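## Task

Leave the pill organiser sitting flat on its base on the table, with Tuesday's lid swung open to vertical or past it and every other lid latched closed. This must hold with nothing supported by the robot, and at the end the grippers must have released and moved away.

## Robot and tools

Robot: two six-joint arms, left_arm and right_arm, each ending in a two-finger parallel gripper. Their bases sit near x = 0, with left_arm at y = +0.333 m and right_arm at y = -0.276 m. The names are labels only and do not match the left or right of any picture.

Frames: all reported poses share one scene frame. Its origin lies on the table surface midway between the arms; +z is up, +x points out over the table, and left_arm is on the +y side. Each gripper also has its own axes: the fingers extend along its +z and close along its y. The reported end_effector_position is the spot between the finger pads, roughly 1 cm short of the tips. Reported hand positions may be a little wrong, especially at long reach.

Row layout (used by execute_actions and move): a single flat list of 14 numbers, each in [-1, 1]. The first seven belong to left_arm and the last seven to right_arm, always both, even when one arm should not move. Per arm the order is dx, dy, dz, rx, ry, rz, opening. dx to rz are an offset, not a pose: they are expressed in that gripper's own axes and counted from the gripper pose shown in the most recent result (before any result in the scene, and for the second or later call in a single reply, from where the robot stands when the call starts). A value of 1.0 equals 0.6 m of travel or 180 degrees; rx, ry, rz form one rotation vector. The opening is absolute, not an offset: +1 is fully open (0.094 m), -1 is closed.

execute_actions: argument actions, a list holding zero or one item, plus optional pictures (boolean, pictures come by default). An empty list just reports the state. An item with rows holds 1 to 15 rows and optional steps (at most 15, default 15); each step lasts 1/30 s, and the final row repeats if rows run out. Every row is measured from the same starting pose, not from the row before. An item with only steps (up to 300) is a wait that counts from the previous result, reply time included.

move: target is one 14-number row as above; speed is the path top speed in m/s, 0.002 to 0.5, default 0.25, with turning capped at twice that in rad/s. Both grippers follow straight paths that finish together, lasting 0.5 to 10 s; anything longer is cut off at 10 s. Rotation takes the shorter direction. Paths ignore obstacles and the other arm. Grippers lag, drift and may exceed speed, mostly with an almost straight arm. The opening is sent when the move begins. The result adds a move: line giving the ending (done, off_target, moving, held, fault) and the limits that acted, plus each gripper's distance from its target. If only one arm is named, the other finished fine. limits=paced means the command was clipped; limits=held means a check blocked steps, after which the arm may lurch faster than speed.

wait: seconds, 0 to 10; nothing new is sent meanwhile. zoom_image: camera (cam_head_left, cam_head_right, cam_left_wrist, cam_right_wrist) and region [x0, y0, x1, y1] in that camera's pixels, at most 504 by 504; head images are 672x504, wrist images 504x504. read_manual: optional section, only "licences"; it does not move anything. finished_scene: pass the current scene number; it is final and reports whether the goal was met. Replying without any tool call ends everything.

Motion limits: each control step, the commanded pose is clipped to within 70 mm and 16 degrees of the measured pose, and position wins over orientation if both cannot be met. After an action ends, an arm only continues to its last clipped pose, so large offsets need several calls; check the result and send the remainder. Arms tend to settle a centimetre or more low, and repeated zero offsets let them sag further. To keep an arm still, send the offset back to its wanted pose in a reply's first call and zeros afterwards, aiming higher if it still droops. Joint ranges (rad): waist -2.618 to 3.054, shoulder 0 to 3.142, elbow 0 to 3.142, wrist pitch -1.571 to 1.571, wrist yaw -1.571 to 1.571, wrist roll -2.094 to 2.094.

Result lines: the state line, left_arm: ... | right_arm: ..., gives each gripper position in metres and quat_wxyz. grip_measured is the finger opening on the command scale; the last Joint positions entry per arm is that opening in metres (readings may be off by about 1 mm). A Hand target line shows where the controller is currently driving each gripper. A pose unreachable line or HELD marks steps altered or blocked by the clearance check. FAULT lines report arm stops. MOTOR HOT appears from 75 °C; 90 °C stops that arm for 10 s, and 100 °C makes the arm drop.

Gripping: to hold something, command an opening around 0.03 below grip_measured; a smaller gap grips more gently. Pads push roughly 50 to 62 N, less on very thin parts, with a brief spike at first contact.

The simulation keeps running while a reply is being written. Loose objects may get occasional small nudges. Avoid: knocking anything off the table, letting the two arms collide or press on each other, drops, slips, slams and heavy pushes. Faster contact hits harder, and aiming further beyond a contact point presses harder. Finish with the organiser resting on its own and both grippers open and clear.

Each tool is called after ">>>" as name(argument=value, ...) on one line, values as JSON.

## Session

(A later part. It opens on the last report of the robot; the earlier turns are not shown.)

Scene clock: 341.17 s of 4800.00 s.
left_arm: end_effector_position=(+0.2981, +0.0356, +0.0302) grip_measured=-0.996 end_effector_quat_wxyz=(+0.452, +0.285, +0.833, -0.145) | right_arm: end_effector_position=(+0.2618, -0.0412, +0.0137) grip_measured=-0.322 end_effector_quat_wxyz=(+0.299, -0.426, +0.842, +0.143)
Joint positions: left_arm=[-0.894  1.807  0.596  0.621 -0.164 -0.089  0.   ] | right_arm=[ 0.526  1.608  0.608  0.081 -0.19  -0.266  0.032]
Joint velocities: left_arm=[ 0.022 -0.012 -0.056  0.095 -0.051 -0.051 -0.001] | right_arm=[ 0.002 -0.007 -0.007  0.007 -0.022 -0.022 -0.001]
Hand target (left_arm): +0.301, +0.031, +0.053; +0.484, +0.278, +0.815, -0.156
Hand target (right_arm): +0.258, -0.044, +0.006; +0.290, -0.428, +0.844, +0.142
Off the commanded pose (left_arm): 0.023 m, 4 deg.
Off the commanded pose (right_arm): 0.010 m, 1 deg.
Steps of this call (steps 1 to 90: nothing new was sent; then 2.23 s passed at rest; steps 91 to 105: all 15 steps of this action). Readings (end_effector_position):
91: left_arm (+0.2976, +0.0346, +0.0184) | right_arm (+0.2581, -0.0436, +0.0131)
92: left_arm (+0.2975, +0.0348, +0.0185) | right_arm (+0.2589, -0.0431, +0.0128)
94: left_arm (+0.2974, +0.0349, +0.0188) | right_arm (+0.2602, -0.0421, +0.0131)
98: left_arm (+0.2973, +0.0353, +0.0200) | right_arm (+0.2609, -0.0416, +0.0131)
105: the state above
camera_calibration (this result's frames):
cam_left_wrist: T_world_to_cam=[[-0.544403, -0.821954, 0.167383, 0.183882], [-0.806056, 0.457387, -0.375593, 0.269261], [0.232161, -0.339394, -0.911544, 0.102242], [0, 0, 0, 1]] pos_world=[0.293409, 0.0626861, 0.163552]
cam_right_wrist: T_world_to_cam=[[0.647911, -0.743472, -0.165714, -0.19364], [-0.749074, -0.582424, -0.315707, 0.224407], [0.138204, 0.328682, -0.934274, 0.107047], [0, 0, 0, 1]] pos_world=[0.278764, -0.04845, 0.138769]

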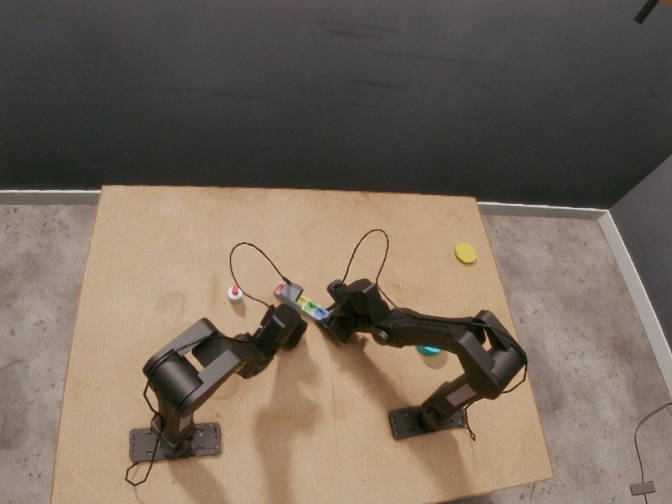

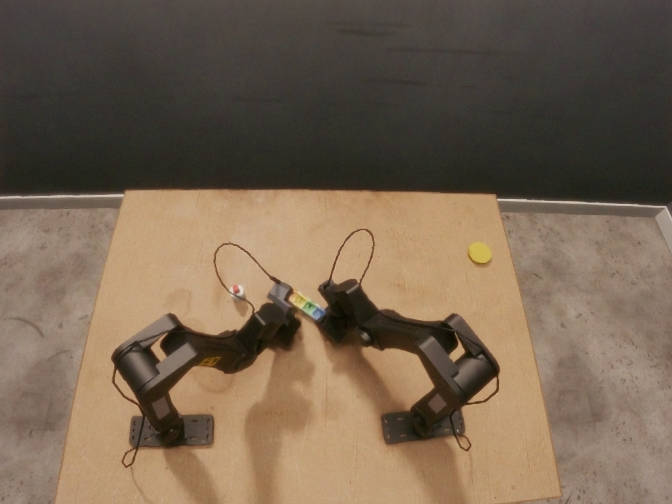

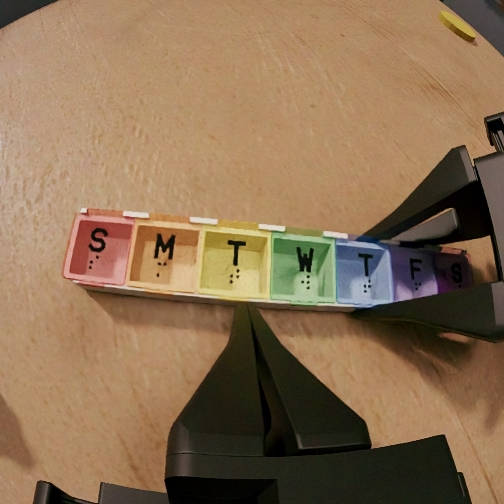

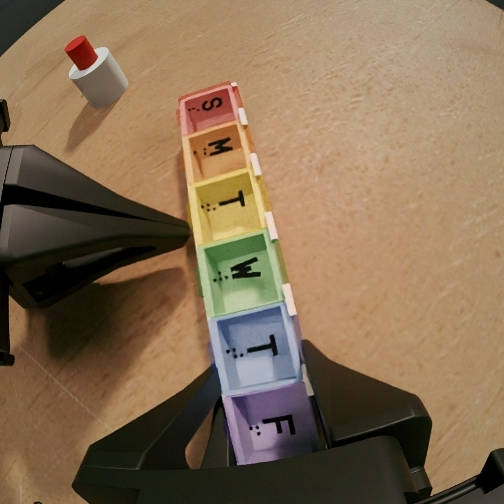

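>>> execute_actions(actions=[{"rows":[[0.0,0.013,-0.012,0,0.022,0,-1,0,0,0,0,0,0,-0.42],[0.0,0.013,-0.012,0,0.022,0,-1,0,0,0,0,0,0,-0.42],[0.0,0.013,-0.012,0,0.022,0,-1,0,0,0,0,0,0,-0.42],[0.01,0.013,-0.008,0,0.022,0,-1,0,0,0,0,0,0,-0.42],[0.01,0.013,-0.008,0,0.022,0,-1,0,0,0,0,0,0,-0.42],[0.02,0.013,-0.003,0,0.022,0,-1,0,0,0,0,0,0,-0.42],[0.02,0.013,-0.003,0,0.022,0,-1,0,0,0,0,0,0,-0.42],[0.03,0.013,0.002,0,0.022,0,-1,0,0,0,0,0,0,-0.42]],"steps":15}])

>>> zoom_image(camera="cam_left_wrist", region=[180, 220, 340, 350])

Scene clock: 362.83 s of 4800.00 s.
left_arm: end_effector_position=(+0.2938, +0.0463, +0.0180) grip_measured=-0.996 end_effector_quat_wxyz=(+0.423, +0.290, +0.848, -0.134) | right_arm: end_effector_position=(+0.2619, -0.0412, +0.0133) grip_measured=-0.322 end_effector_quat_wxyz=(+0.299, -0.425, +0.842, +0.143)
Joint positions: left_arm=[-0.876  1.797  0.594  0.545 -0.143 -0.087  0.   ] | right_arm=[ 0.526  1.61   0.608  0.083 -0.189 -0.263  0.032]
Joint velocities: left_arm=[ 0.007  0.007 -0.022 -0.051  0.007 -0.007 -0.001] | right_arm=[ 0.007 -0.017  0.002 -0.095  0.037 -0.007 -0.001]
Hand target (left_arm): +0.296, +0.048, +0.015; +0.424, +0.289, +0.848, -0.135
Hand target (right_arm): +0.262, -0.041, +0.014; +0.299, -0.426, +0.842, +0.143
Off the commanded pose (left_arm): 0.004 m, 0 deg.
Off the commanded pose (right_arm): 0.000 m, 0 deg.
Steps of this call (steps 1 to 90: nothing new was sent; then 18.17 s passed at rest; steps 91 to 105: all 15 steps of this action). Readings (end_effector_position):
91: left_arm (+0.2970, +0.0370, +0.0288) | right_arm (+0.2619, -0.0412, +0.0133)
92: left_arm (+0.2953, +0.0394, +0.0268) | right_arm (+0.2619, -0.0412, +0.0133)
94: left_arm (+0.2939, +0.0448, +0.0228) | right_arm (+0.2619, -0.0412, +0.0133)
98: left_arm (+0.2928, +0.0481, +0.0184) | right_arm (+0.2619, -0.0412, +0.0133)
105: the state above
camera_calibration (this result's frames):
cam_left_wrist: T_world_to_cam=[[-0.53546, -0.82907, 0.161013, 0.190256], [-0.824731, 0.472229, -0.311156, 0.259971], [0.181936, -0.299404, -0.93662, 0.10915], [0, 0, 0, 1]] pos_world=[0.296422, 0.0676496, 0.15249]
cam_right_wrist: T_world_to_cam=[[0.646197, -0.74471, -0.16684, -0.193376], [-0.750649, -0.580782, -0.314989, 0.224837], [0.137678, 0.328784, -0.934316, 0.106764], [0, 0, 0, 1]] pos_world=[0.279033, -0.0485302, 0.13831]

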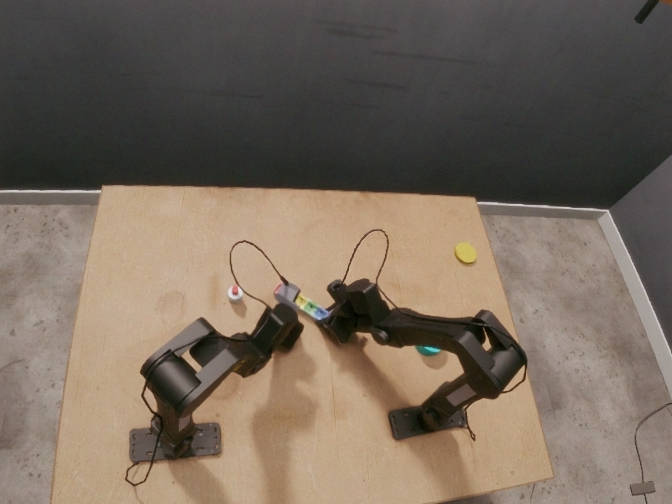

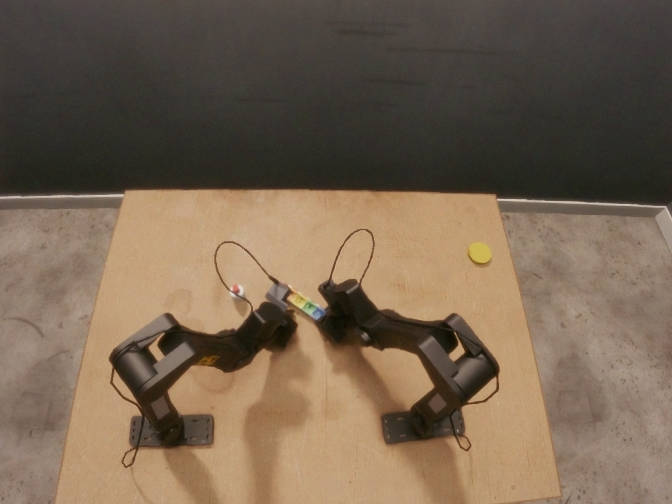

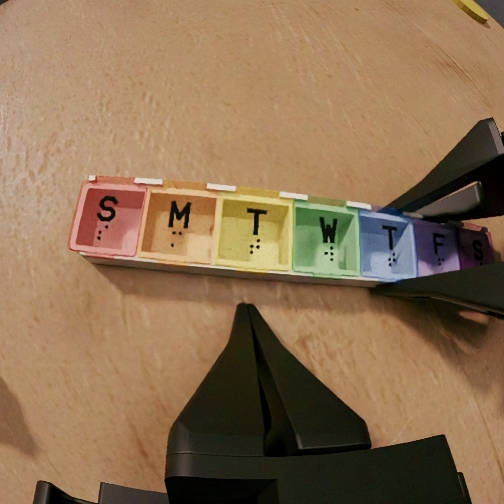

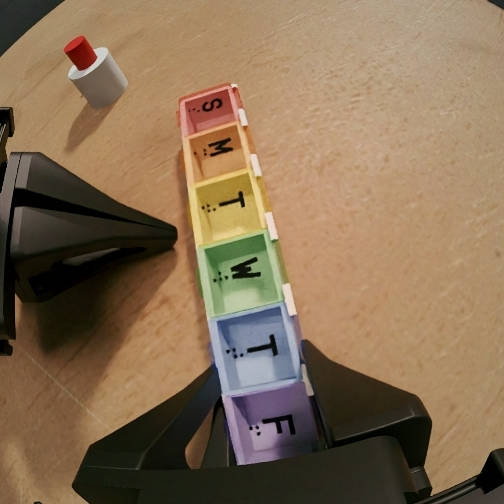

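Region (180, 220, 340, 350) of cam_left_wrist's 504x504 image, scaled by 3.150, with more detail than that image has; it fills the top 410 rows of this view, and the rest is white.

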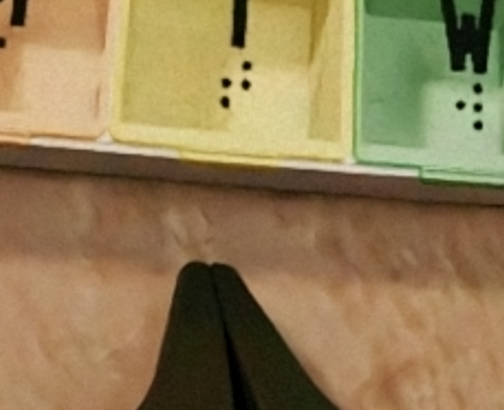

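>>> execute_actions(actions=[{"rows":[[-0.012,0,0.016,0,0,0,-1,0,0,0,0,0,0,-0.42],[-0.012,0,0.016,0,0,0,-1,0,0,0,0,0,0,-0.42],[-0.012,0,0.016,0,0,0,-1,0,0,0,0,0,0,-0.42],[-0.019,0,0.026,0,0,0,-1,0,0,0,0,0,0,-0.42]],"steps":15}])

>>> zoom_image(camera="cam_left_wrist", region=[180, 220, 340, 350])

Scene clock: 368.00 s of 4800.00 s.
left_arm: end_effector_position=(+0.3021, +0.0370, +0.0178) grip_measured=-0.996 end_effector_quat_wxyz=(+0.425, +0.290, +0.846, -0.136) | right_arm: end_effector_position=(+0.2621, -0.0414, +0.0132) grip_measured=-0.322 end_effector_quat_wxyz=(+0.299, -0.424, +0.843, +0.143)
Joint positions: left_arm=[-0.876  1.835  0.641  0.542 -0.14  -0.086  0.   ] | right_arm=[ 0.526  1.61   0.608  0.083 -0.188 -0.261  0.032]
Joint velocities: left_arm=[-0.002  0.007  0.022 -0.022 -0.022 -0.007  0.001] | right_arm=[-0.022  0.012  0.002  0.037  0.066 -0.007 -0.   ]
Hand target (left_arm): +0.309, +0.035, +0.017; +0.423, +0.290, +0.848, -0.134
Hand target (right_arm): +0.262, -0.041, +0.013; +0.299, -0.425, +0.842, +0.143
Off the commanded pose (left_arm): 0.008 m, 0 deg.
Off the commanded pose (right_arm): 0.000 m, 0 deg.
Steps of this call (steps 1 to 90: nothing new was sent; then 1.67 s passed at rest; steps 91 to 105: all 15 steps of this action). Readings (end_effector_position):
91: left_arm (+0.2941, +0.0460, +0.0178) | right_arm (+0.2619, -0.0412, +0.0133)
92: left_arm (+0.2950, +0.0450, +0.0178) | right_arm (+0.2619, -0.0412, +0.0133)
94: left_arm (+0.2972, +0.0426, +0.0179) | right_arm (+0.2619, -0.0412, +0.0133)
98: left_arm (+0.3021, +0.0370, +0.0178) | right_arm (+0.2620, -0.0413, +0.0133)
105: the state above
camera_calibration (this result's frames):
cam_left_wrist: T_world_to_cam=[[-0.53783, -0.827143, 0.163012, 0.187556], [-0.822716, 0.472736, -0.315689, 0.27055], [0.184058, -0.3039, -0.934755, 0.104119], [0, 0, 0, 1]] pos_world=[0.304295, 0.0588784, 0.152162]
cam_right_wrist: T_world_to_cam=[[0.643847, -0.746648, -0.167263, -0.193106], [-0.752592, -0.578511, -0.314532, 0.225437], [0.138082, 0.328391, -0.934394, 0.106647], [0, 0, 0, 1]] pos_world=[0.279267, -0.0487865, 0.138259]

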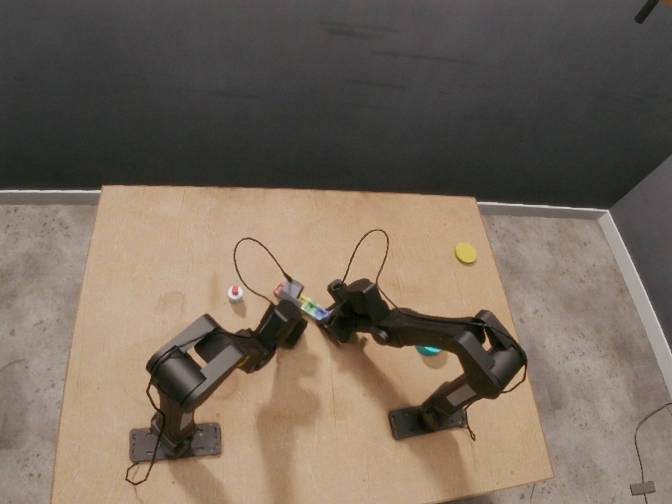

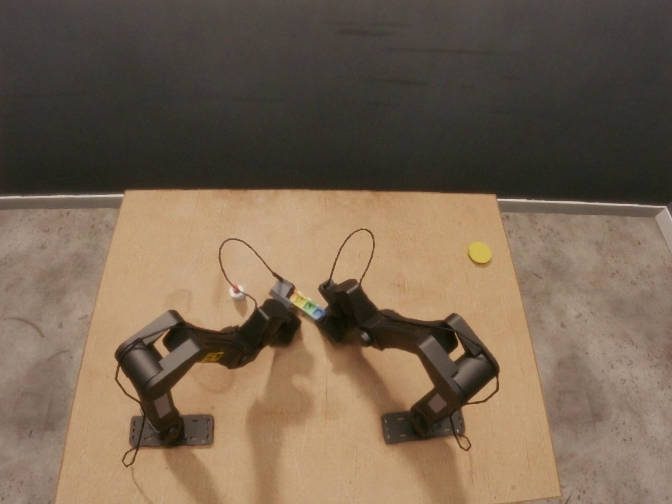

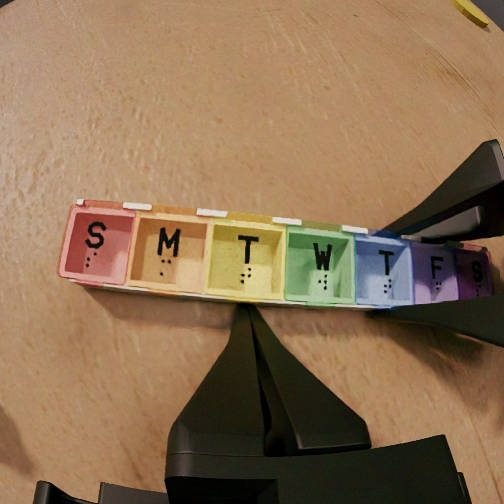

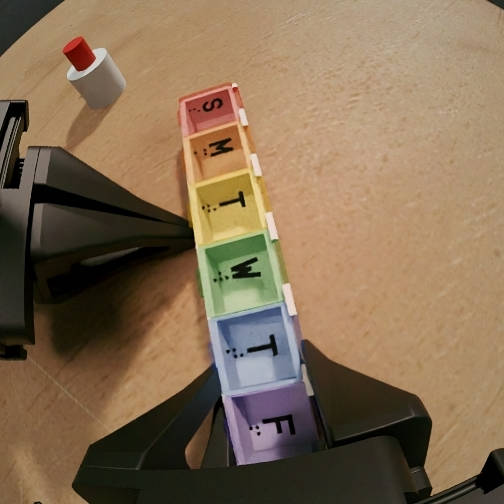

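Region (180, 220, 340, 350) of cam_left_wrist's 504x504 image, scaled by 3.150, with more detail than that image has; it fills the top 410 rows of this view, and the rest is white.

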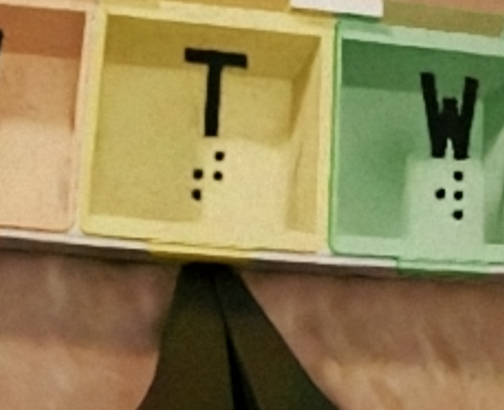

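>>> execute_actions(actions=[{"rows":[[-0.025,0,0.004,0,-0.01,0,-1,0,0,0,0,0,0,-0.42],[-0.025,0,0.004,0,-0.01,0,-1,0,0,0,0,0,0,-0.42],[-0.025,0,0.004,0,-0.01,0,-1,0,0,0,0,0,0,-0.42],[-0.045,0,0.004,0,-0.02,0,-1,0,0,0,0,0,0,-0.42],[-0.045,0,0.004,0,-0.02,0,-1,0,0,0,0,0,0,-0.42],[-0.045,0,0.004,0,-0.02,0,-1,0,0,0,0,0,0,-0.42],[-0.045,0,0.004,0,-0.02,0,-1,0,0,0,0,0,0,-0.42],[-0.067,0,0.004,0,-0.03,0,-1,0,0,0,0,0,0,-0.42]],"steps":15}])

>>> zoom_image(camera="cam_left_wrist", region=[180, 220, 340, 350])

Scene clock: 376.27 s of 4800.00 s.
left_arm: end_effector_position=(+0.3049, +0.0340, +0.0212) grip_measured=-0.996 end_effector_quat_wxyz=(+0.428, +0.295, +0.844, -0.135) | right_arm: end_effector_position=(+0.2639, -0.0428, +0.0133) grip_measured=-0.322 end_effector_quat_wxyz=(+0.300, -0.419, +0.846, +0.138)
Joint positions: left_arm=[-0.876  1.835  0.657  0.53  -0.14  -0.075  0.   ] | right_arm=[ 0.526  1.61   0.608  0.085 -0.176 -0.252  0.032]
Joint velocities: left_arm=[-0.007  0.002 -0.017  0.051  0.066  0.022 -0.   ] | right_arm=[ 0.002 -0.007 -0.017 -0.022  0.022  0.007 -0.001]
Hand target (left_arm): +0.321, +0.022, +0.049; +0.465, +0.284, +0.825, -0.150
Hand target (right_arm): +0.262, -0.041, +0.013; +0.299, -0.424, +0.843, +0.142
Off the commanded pose (left_arm): 0.035 m, 5 deg.
Off the commanded pose (right_arm): 0.002 m, 1 deg.
Steps of this call (steps 1 to 90: nothing new was sent; then 4.77 s passed at rest; steps 91 to 105: all 15 steps of this action). Readings (end_effector_position):
91: left_arm (+0.3021, +0.0370, +0.0178) | right_arm (+0.2621, -0.0414, +0.0132)
92: left_arm (+0.3021, +0.0370, +0.0178) | right_arm (+0.2621, -0.0414, +0.0132)
94: left_arm (+0.3021, +0.0369, +0.0179) | right_arm (+0.2621, -0.0414, +0.0132)
98: left_arm (+0.3027, +0.0363, +0.0187) | right_arm (+0.2622, -0.0415, +0.0132)
105: the state above
camera_calibration (this result's frames):
cam_left_wrist: T_world_to_cam=[[-0.544905, -0.824023, 0.155131, 0.188258], [-0.816624, 0.479545, -0.321188, 0.273369], [0.190274, -0.301701, -0.934223, 0.103887], [0, 0, 0, 1]] pos_world=[0.306056, 0.0553786, 0.155652]
cam_right_wrist: T_world_to_cam=[[0.633894, -0.756136, -0.162592, -0.193111], [-0.759567, -0.569019, -0.31508, 0.228254], [0.145725, 0.323227, -0.935034, 0.104647], [0, 0, 0, 1]] pos_world=[0.280537, -0.0499623, 0.138368]

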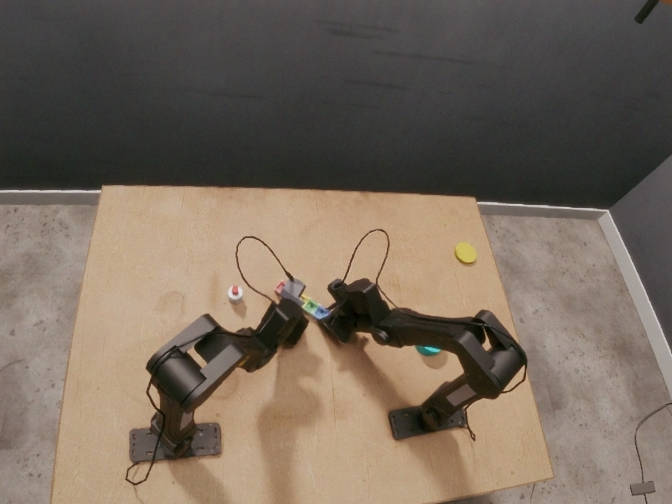

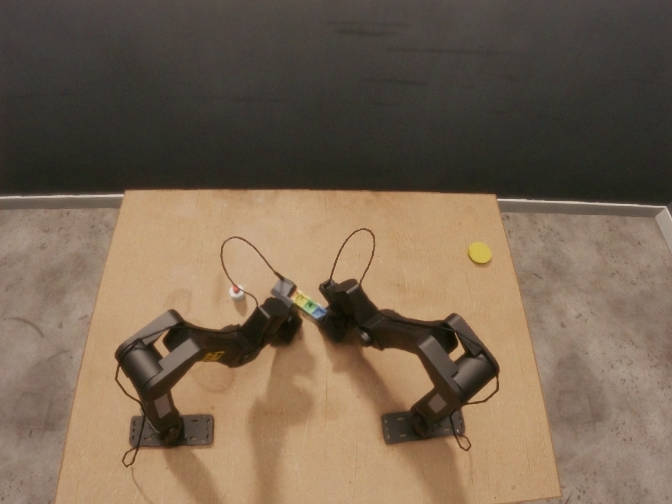

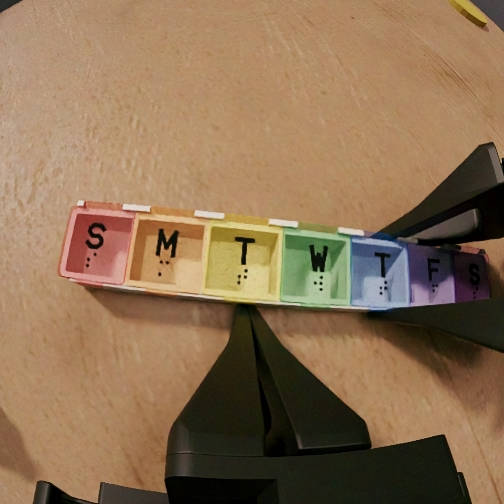

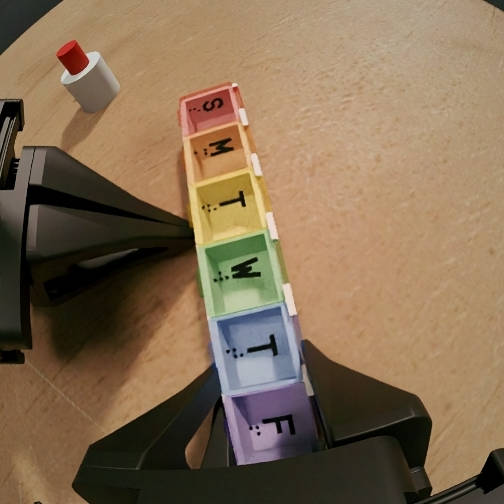

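Region (180, 220, 340, 350) of cam_left_wrist's 504x504 image, scaled by 3.150, with more detail than that image has; it fills the top 410 rows of this view, and the rest is white.

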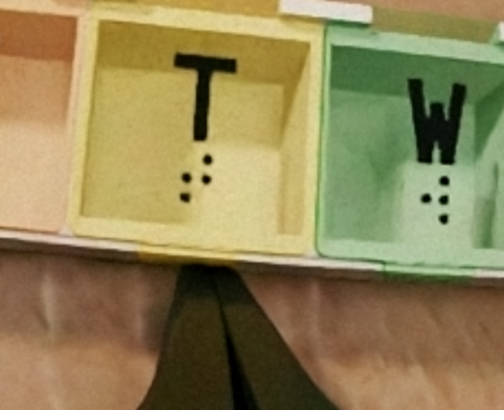

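>>> execute_actions(actions=[{"rows":[[-0.06,0,-0.005,0,-0.03,0,-1,0,0,0,0,0,0,-0.42],[-0.06,0,-0.005,0,-0.03,0,-1,0,0,0,0,0,0,-0.42],[-0.06,0,-0.005,0,-0.03,0,-1,0,0,0,0,0,0,-0.42],[-0.07,0,-0.012,0,-0.04,0,-1,0,0,0,0,0,0,-0.42],[-0.07,0,-0.012,0,-0.04,0,-1,0,0,0,0,0,0,-0.42],[-0.07,0,-0.012,0,-0.04,0,-1,0,0,0,0,0,0,-0.42],[-0.07,0,-0.012,0,-0.04,0,-1,0,0,0,0,0,0,-0.42],[-0.085,0,-0.02,0,-0.05,0,-1,0,0,0,0,0,0,-0.42]],"steps":15}])

>>> zoom_image(camera="cam_left_wrist", region=[180, 220, 340, 350])

Scene clock: 383.07 s of 4800.00 s.
left_arm: end_effector_position=(+0.3071, +0.0317, +0.0303) grip_measured=-0.996 end_effector_quat_wxyz=(+0.440, +0.298, +0.836, -0.137) | right_arm: end_effector_position=(+0.2670, -0.0443, +0.0140) grip_measured=-0.322 end_effector_quat_wxyz=(+0.304, -0.412, +0.848, +0.133)
Joint positions: left_arm=[-0.876  1.819  0.657  0.542 -0.141 -0.058  0.   ] | right_arm=[ 0.525  1.61   0.608  0.092 -0.162 -0.244  0.032]
Joint velocities: left_arm=[ 0.002 -0.007 -0.017  0.066 -0.037 -0.022  0.001] | right_arm=[-0.012  0.002  0.007  0.066  0.022 -0.066  0.001]
Hand target (left_arm): +0.319, +0.021, +0.069; +0.492, +0.284, +0.808, -0.158
Hand target (right_arm): +0.264, -0.043, +0.013; +0.300, -0.419, +0.846, +0.138
Off the commanded pose (left_arm): 0.043 m, 7 deg.
Off the commanded pose (right_arm): 0.004 m, 1 deg.
Steps of this call (steps 1 to 90: nothing new was sent; then 3.30 s passed at rest; steps 91 to 105: all 15 steps of this action). Readings (end_effector_position):
91: left_arm (+0.3048, +0.0341, +0.0210) | right_arm (+0.2640, -0.0428, +0.0133)
92: left_arm (+0.3048, +0.0341, +0.0210) | right_arm (+0.2640, -0.0428, +0.0133)
94: left_arm (+0.3050, +0.0339, +0.0213) | right_arm (+0.2641, -0.0429, +0.0133)
98: left_arm (+0.3057, +0.0332, +0.0232) | right_arm (+0.2645, -0.0432, +0.0133)
105: the state above
camera_calibration (this result's frames):
cam_left_wrist: T_world_to_cam=[[-0.556668, -0.817453, 0.147958, 0.189803], [-0.803042, 0.483904, -0.347794, 0.275713], [0.212707, -0.312422, -0.925823, 0.104483], [0, 0, 0, 1]] pos_world=[0.304842, 0.0543794, 0.164541]
cam_right_wrist: T_world_to_cam=[[0.62219, -0.767093, -0.156361, -0.193575], [-0.766661, -0.556606, -0.320033, 0.232442], [0.158464, 0.318997, -0.934414, 0.101755], [0, 0, 0, 1]] pos_world=[0.28252, -0.0515707, 0.139203]

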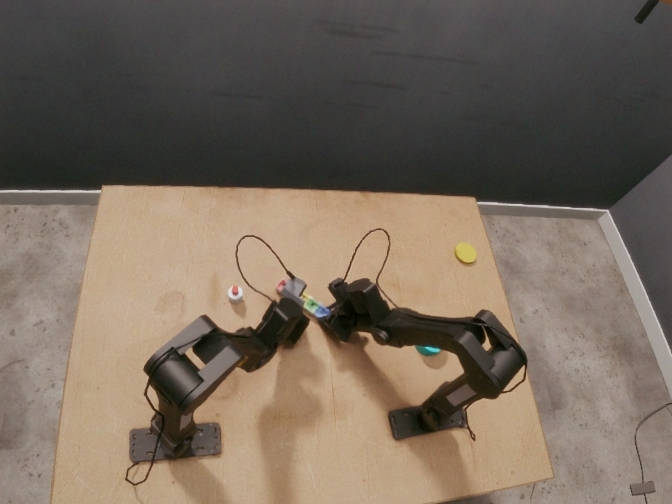

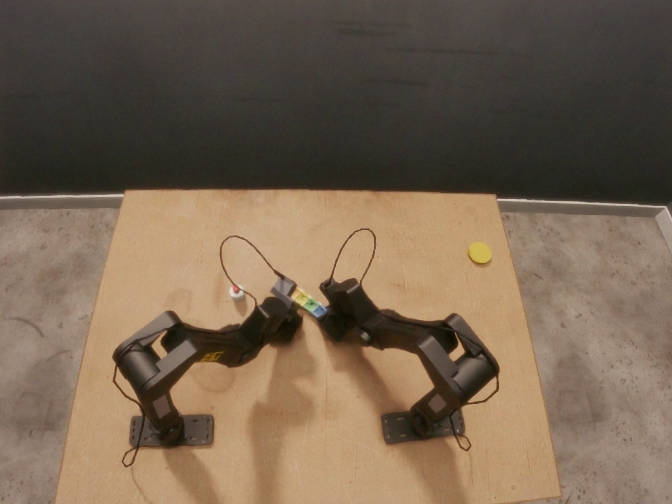

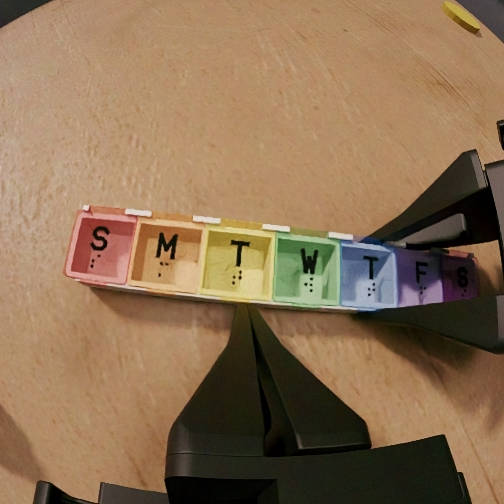

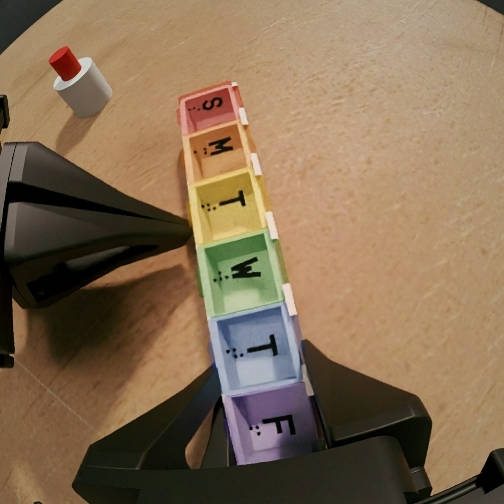

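Region (180, 220, 340, 350) of cam_left_wrist's 504x504 image, scaled by 3.150, with more detail than that image has; it fills the top 410 rows of this view, and the rest is white.

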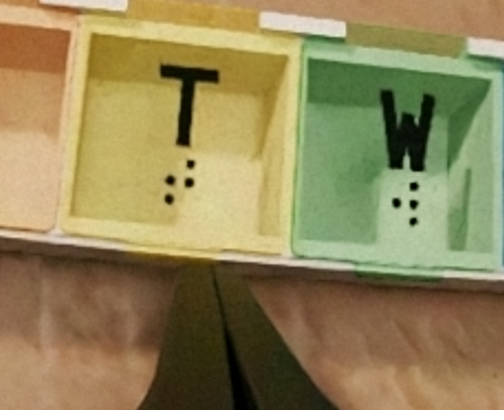

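>>> execute_actions(actions=[])

>>> zoom_image(camera="cam_right_wrist", region=[100, 60, 300, 290])

Scene clock: 386.07 s of 4800.00 s.
left_arm: end_effector_position=(+0.3072, +0.0316, +0.0304) grip_measured=-0.996 end_effector_quat_wxyz=(+0.440, +0.299, +0.835, -0.137) | right_arm: end_effector_position=(+0.2671, -0.0444, +0.0139) grip_measured=-0.322 end_effector_quat_wxyz=(+0.304, -0.412, +0.848, +0.133)
Joint positions: left_arm=[-0.876  1.819  0.657  0.542 -0.141 -0.057  0.   ] | right_arm=[ 0.525  1.61   0.608  0.092 -0.161 -0.244  0.032]
Joint velocities: left_arm=[ 0.002 -0.007  0.002  0.007 -0.066 -0.095  0.001] | right_arm=[-0.007 -0.002 -0.012  0.022  0.007  0.022 -0.002]
Hand target (left_arm): +0.319, +0.021, +0.069; +0.492, +0.284, +0.808, -0.158
Hand target (right_arm): +0.264, -0.043, +0.013; +0.300, -0.419, +0.846, +0.138
Off the commanded pose (left_arm): 0.043 m, 7 deg.
Off the commanded pose (right_arm): 0.004 m, 1 deg.
Steps of this call (steps 1 to 90: nothing new was sent). Readings (end_effector_position):
1: left_arm (+0.3072, +0.0316, +0.0304) | right_arm (+0.2671, -0.0444, +0.0139)
2: left_arm (+0.3072, +0.0316, +0.0304) | right_arm (+0.2671, -0.0444, +0.0139)
4: left_arm (+0.3072, +0.0316, +0.0304) | right_arm (+0.2671, -0.0444, +0.0139)
8: left_arm (+0.3072, +0.0316, +0.0304) | right_arm (+0.2671, -0.0444, +0.0139)
90: the state above
camera_calibration (this result's frames):
cam_left_wrist: T_world_to_cam=[[-0.557159, -0.8172, 0.147505, 0.189913], [-0.802517, 0.484237, -0.348542, 0.275716], [0.213401, -0.312568, -0.925614, 0.10437], [0, 0, 0, 1]] pos_world=[0.304806, 0.0543083, 0.164691]
cam_right_wrist: T_world_to_cam=[[0.621884, -0.767461, -0.155768, -0.193653], [-0.766812, -0.556405, -0.320021, 0.232496], [0.158933, 0.31846, -0.934518, 0.10161], [0, 0, 0, 1]] pos_world=[0.282561, -0.0516186, 0.139195]

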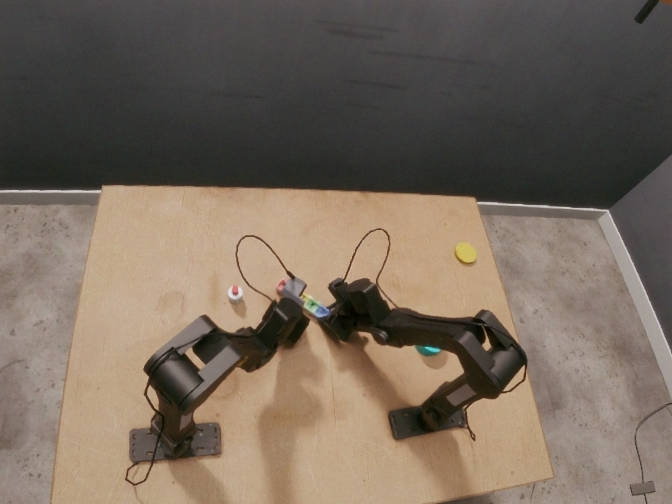

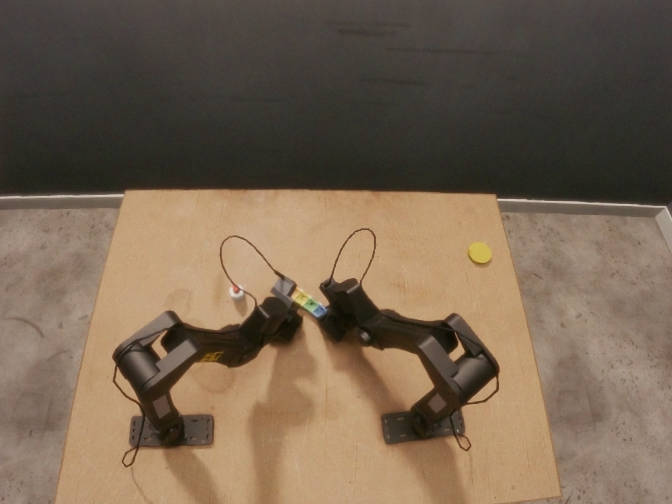

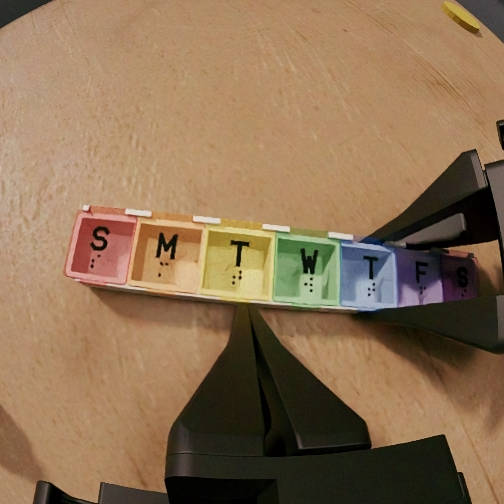

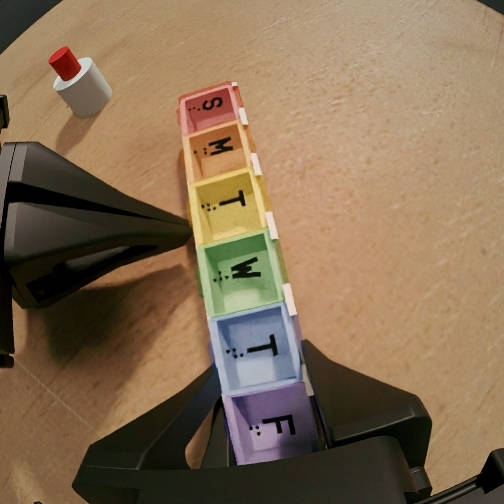

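Region (100, 60, 300, 290) of cam_right_wrist's 504x504 image, scaled by 2.191, with more detail than that image has; it fills the left 438 columns of this view, and the rest is white.

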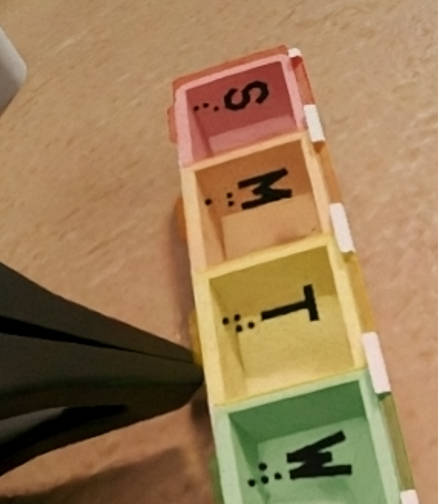

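>>> move(target=[-0.012,-0.061,-0.133,0,0,0,-1,0,0,0,0,0,0,-0.42])

>>> move(target=[0,0,0,0.037,-0.051,-0.517,-0.45,0.06,0,-0.058,0,0,0,-0.42])

Scene clock: 423.60 s of 4800.00 s.
left_arm: end_effector_position=(+0.2352, +0.0376, +0.0731) grip_measured=-0.996 end_effector_quat_wxyz=(+0.428, +0.304, +0.840, -0.133) | right_arm: end_effector_position=(+0.2671, -0.0445, +0.0139) grip_measured=-0.322 end_effector_quat_wxyz=(+0.304, -0.412, +0.849, +0.133)
Joint positions: left_arm=[-1.067  1.482  0.564  0.246 -0.287 -0.177  0.   ] | right_arm=[ 0.525  1.61   0.608  0.092 -0.16  -0.243  0.032]
Joint velocities: left_arm=[ 0.007  0.022 -0.007 -0.051 -0.051  0.095 -0.001] | right_arm=[ 0.002 -0.002 -0.002 -0.037  0.007  0.007  0.   ]
Hand target (left_arm): +0.234, +0.038, +0.082; +0.439, +0.298, +0.836, -0.138
Hand target (right_arm): +0.267, -0.044, +0.014; +0.304, -0.412, +0.848, +0.133
Off the commanded pose (left_arm): 0.008 m, 2 deg.
Off the commanded pose (right_arm): 0.000 m, 0 deg.
After step 90, 33.37 s passed at rest.
move: done
camera_calibration (this result's frames):
cam_left_wrist: T_world_to_cam=[[-0.558623, -0.816794, 0.14418, 0.14898], [-0.806885, 0.494925, -0.322468, 0.228591], [0.192031, -0.296475, -0.935535, 0.166202], [0, 0, 0, 1]] pos_world=[0.235755, 0.0578249, 0.207721]
cam_right_wrist: T_world_to_cam=[[0.621065, -0.76815, -0.155639, -0.193603], [-0.767409, -0.555649, -0.319902, 0.232692], [0.159253, 0.318119, -0.93458, 0.101514], [0, 0, 0, 1]] pos_world=[0.282643, -0.0517147, 0.139179]

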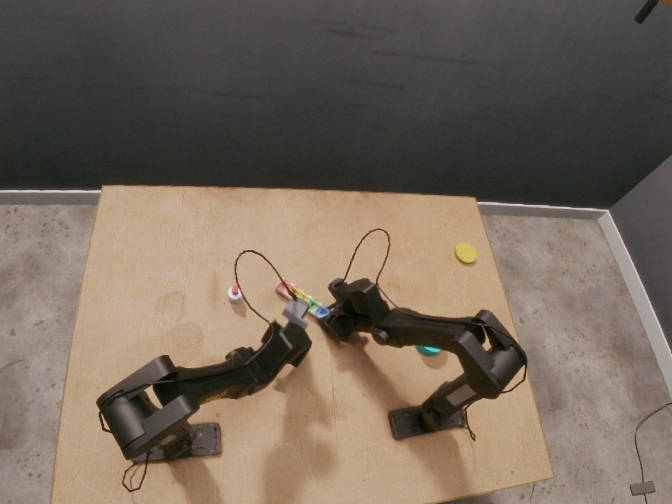

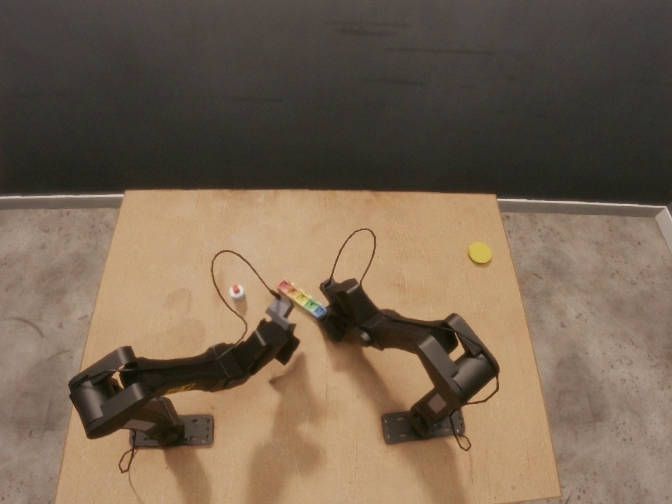

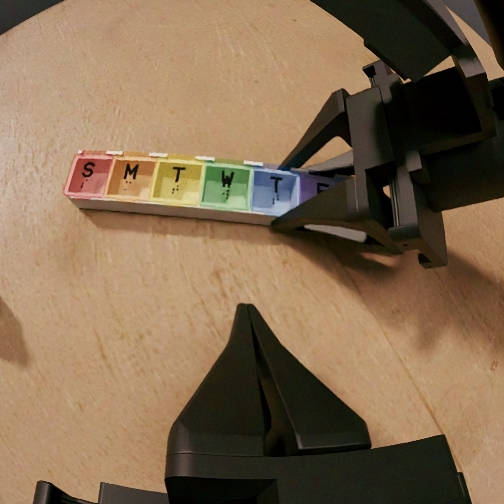

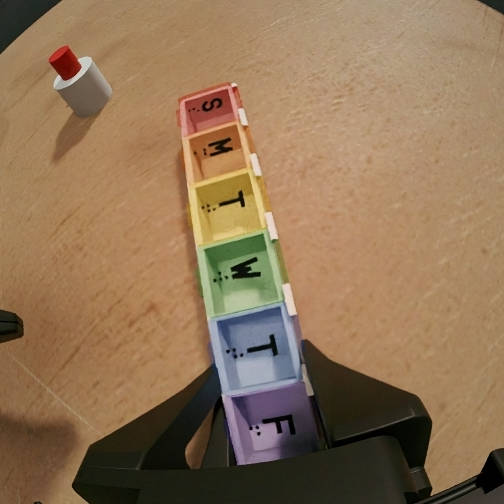

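Scene clock: 427.47 s of 4800.00 s.
left_arm: end_effector_position=(+0.2376, +0.0354, +0.0796) grip_measured=-0.452 end_effector_quat_wxyz=(+0.235, -0.389, +0.754, -0.474) | right_arm: end_effector_position=(+0.2388, -0.0821, +0.0135) grip_measured=-0.322 end_effector_quat_wxyz=(+0.300, -0.411, +0.852, +0.126)
Joint positions: left_arm=[-1.099  1.531  0.431  0.609 -0.363 -1.774  0.026] | right_arm=[ 0.466  1.437  0.458  0.048 -0.184 -0.291  0.032]
Joint velocities: left_arm=[-0.002 -0.007  0.002 -0.022 -0.051 -0.022  0.   ] | right_arm=[ 0.012 -0.002 -0.017 -0.066 -0.081  0.007 -0.001]
Hand target (left_arm): +0.235, +0.038, +0.073; +0.240, -0.388, +0.757, -0.467
Hand target (right_arm): +0.236, -0.083, +0.017; +0.304, -0.412, +0.849, +0.133
Off the commanded pose (left_arm): 0.007 m, 1 deg.
Off the commanded pose (right_arm): 0.006 m, 1 deg.
move: done
camera_calibration (this result's frames):
cam_left_wrist: T_world_to_cam=[[0.433555, -0.0658254, 0.89872, -0.174814], [-0.838736, -0.394123, 0.375751, 0.217238], [0.329472, -0.916697, -0.226084, 0.104076], [0, 0, 0, 1]] pos_world=[0.223707, 0.169517, 0.0990113]
cam_right_wrist: T_world_to_cam=[[0.614815, -0.774824, -0.147141, -0.204051], [-0.772931, -0.554877, -0.307717, 0.191123], [0.156781, 0.302919, -0.940032, 0.116995], [0, 0, 0, 1]] pos_world=[0.254836, -0.0874936, 0.138766]

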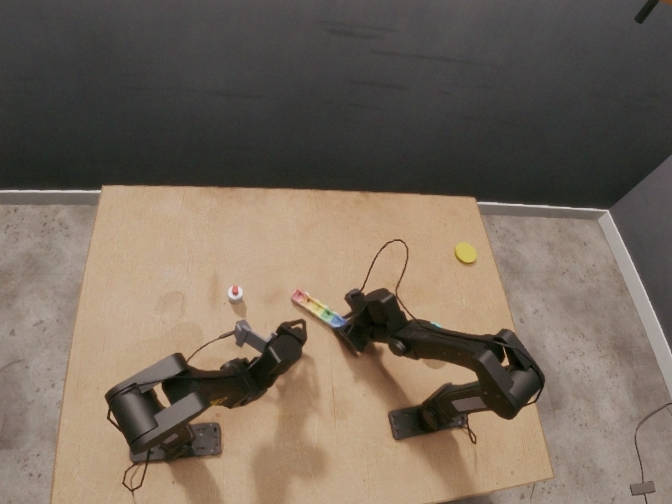

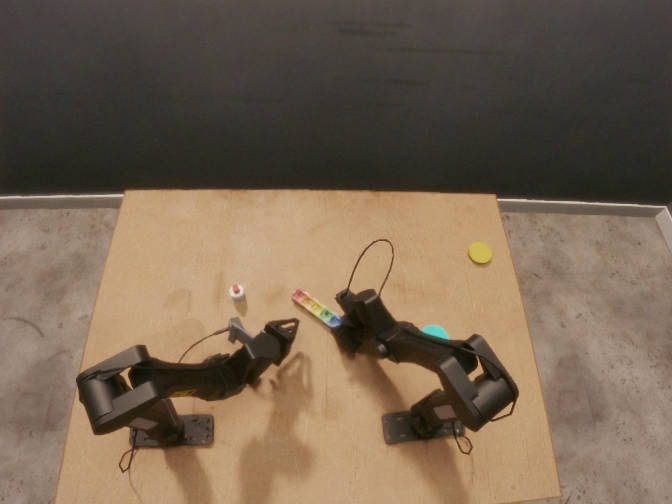

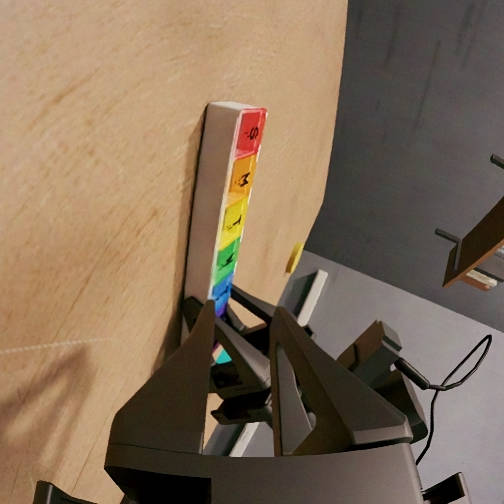

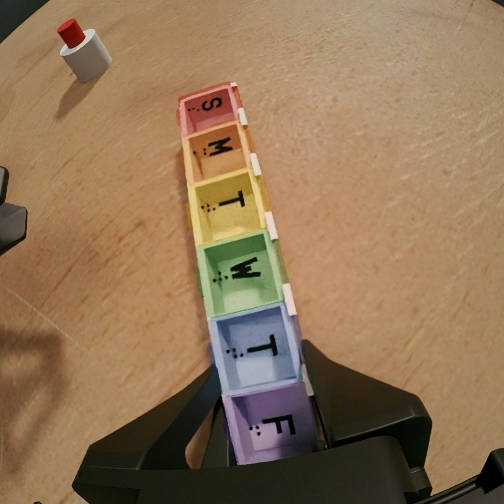

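>>> move(target=[0.009,0.042,0.089,0,0.015,0.007,-0.62,0,0,0,0,0,0,-0.42], speed=0.15)

Scene clock: 443.13 s of 4800.00 s.
left_arm: end_effector_position=(+0.2547, +0.0169, +0.0245) grip_measured=-0.619 end_effector_quat_wxyz=(+0.215, -0.372, +0.772, -0.469) | right_arm: end_effector_position=(+0.2388, -0.0821, +0.0135) grip_measured=-0.322 end_effector_quat_wxyz=(+0.300, -0.411, +0.852, +0.126)
Joint positions: left_arm=[-1.041  1.858  0.472  0.88  -0.256 -1.73   0.018] | right_arm=[ 0.466  1.437  0.458  0.048 -0.184 -0.291  0.032]
Joint velocities: left_arm=[-0.012  0.002 -0.012 -0.022 -0.095  0.022  0.   ] | right_arm=[-0.007 -0.002 -0.012  0.022 -0.022 -0.007 -0.001]
Hand target (left_arm): +0.264, +0.011, +0.032; +0.223, -0.369, +0.764, -0.480
Hand target (right_arm): +0.239, -0.082, +0.013; +0.300, -0.411, +0.852, +0.126
Off the commanded pose (left_arm): 0.015 m, 2 deg.
Off the commanded pose (right_arm): 0.000 m, 0 deg.
After step 90, 11.60 s passed at rest.
move: off_target (left_arm)
camera_calibration (this result's frames):
cam_left_wrist: T_world_to_cam=[[0.453003, -0.105099, 0.885292, -0.137883], [-0.849246, -0.352995, 0.392652, 0.246573], [0.271236, -0.929703, -0.249163, 0.0845617], [0, 0, 0, 1]] pos_world=[0.248927, 0.151165, 0.0463193]
cam_right_wrist: T_world_to_cam=[[0.614815, -0.774824, -0.147141, -0.204051], [-0.772931, -0.554877, -0.307717, 0.191123], [0.156781, 0.302919, -0.940032, 0.116995], [0, 0, 0, 1]] pos_world=[0.254836, -0.0874936, 0.138766]

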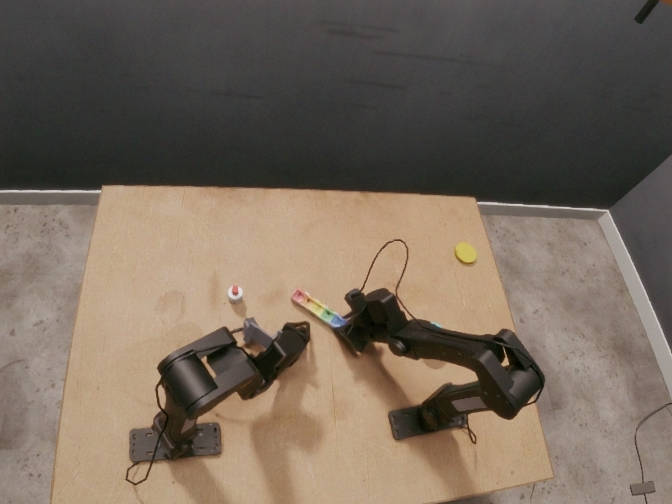

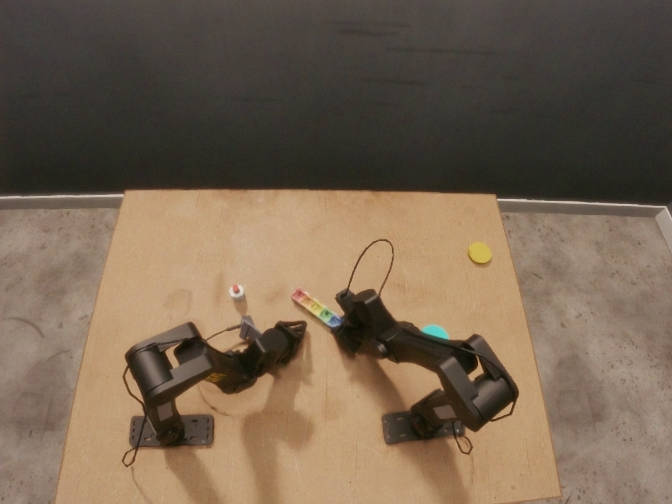

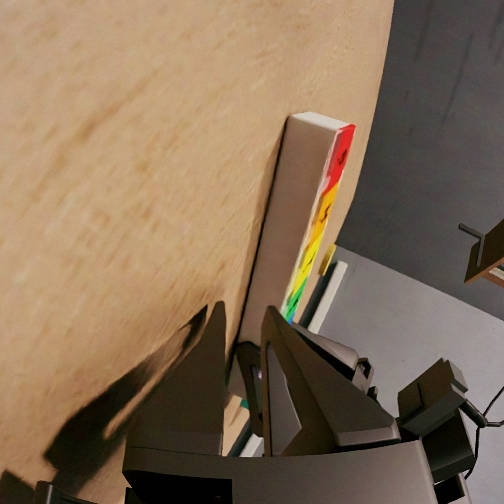

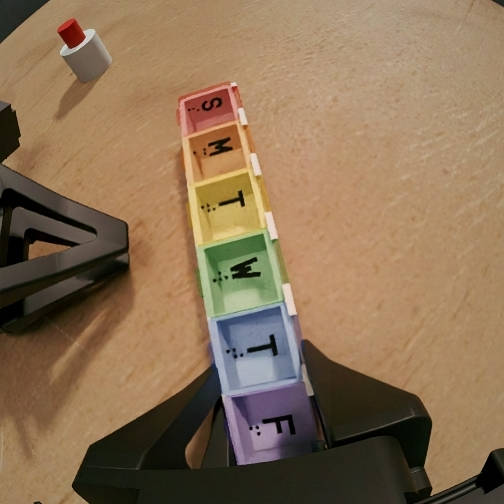

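>>> zoom_image(camera="cam_left_wrist", region=[190, 100, 400, 350])

Region (190, 100, 400, 350) of cam_left_wrist's 504x504 image, scaled by 2.016, with more detail than that image has; it fills the left 423 columns of this view, and the rest is white.

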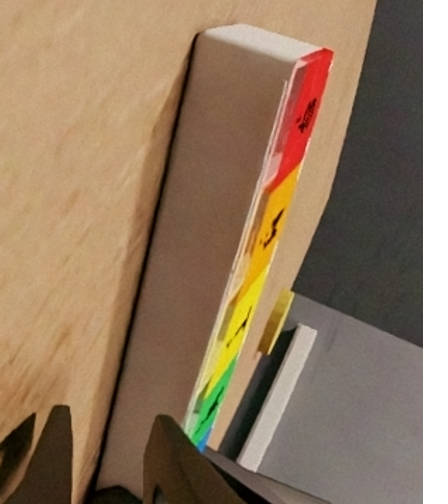

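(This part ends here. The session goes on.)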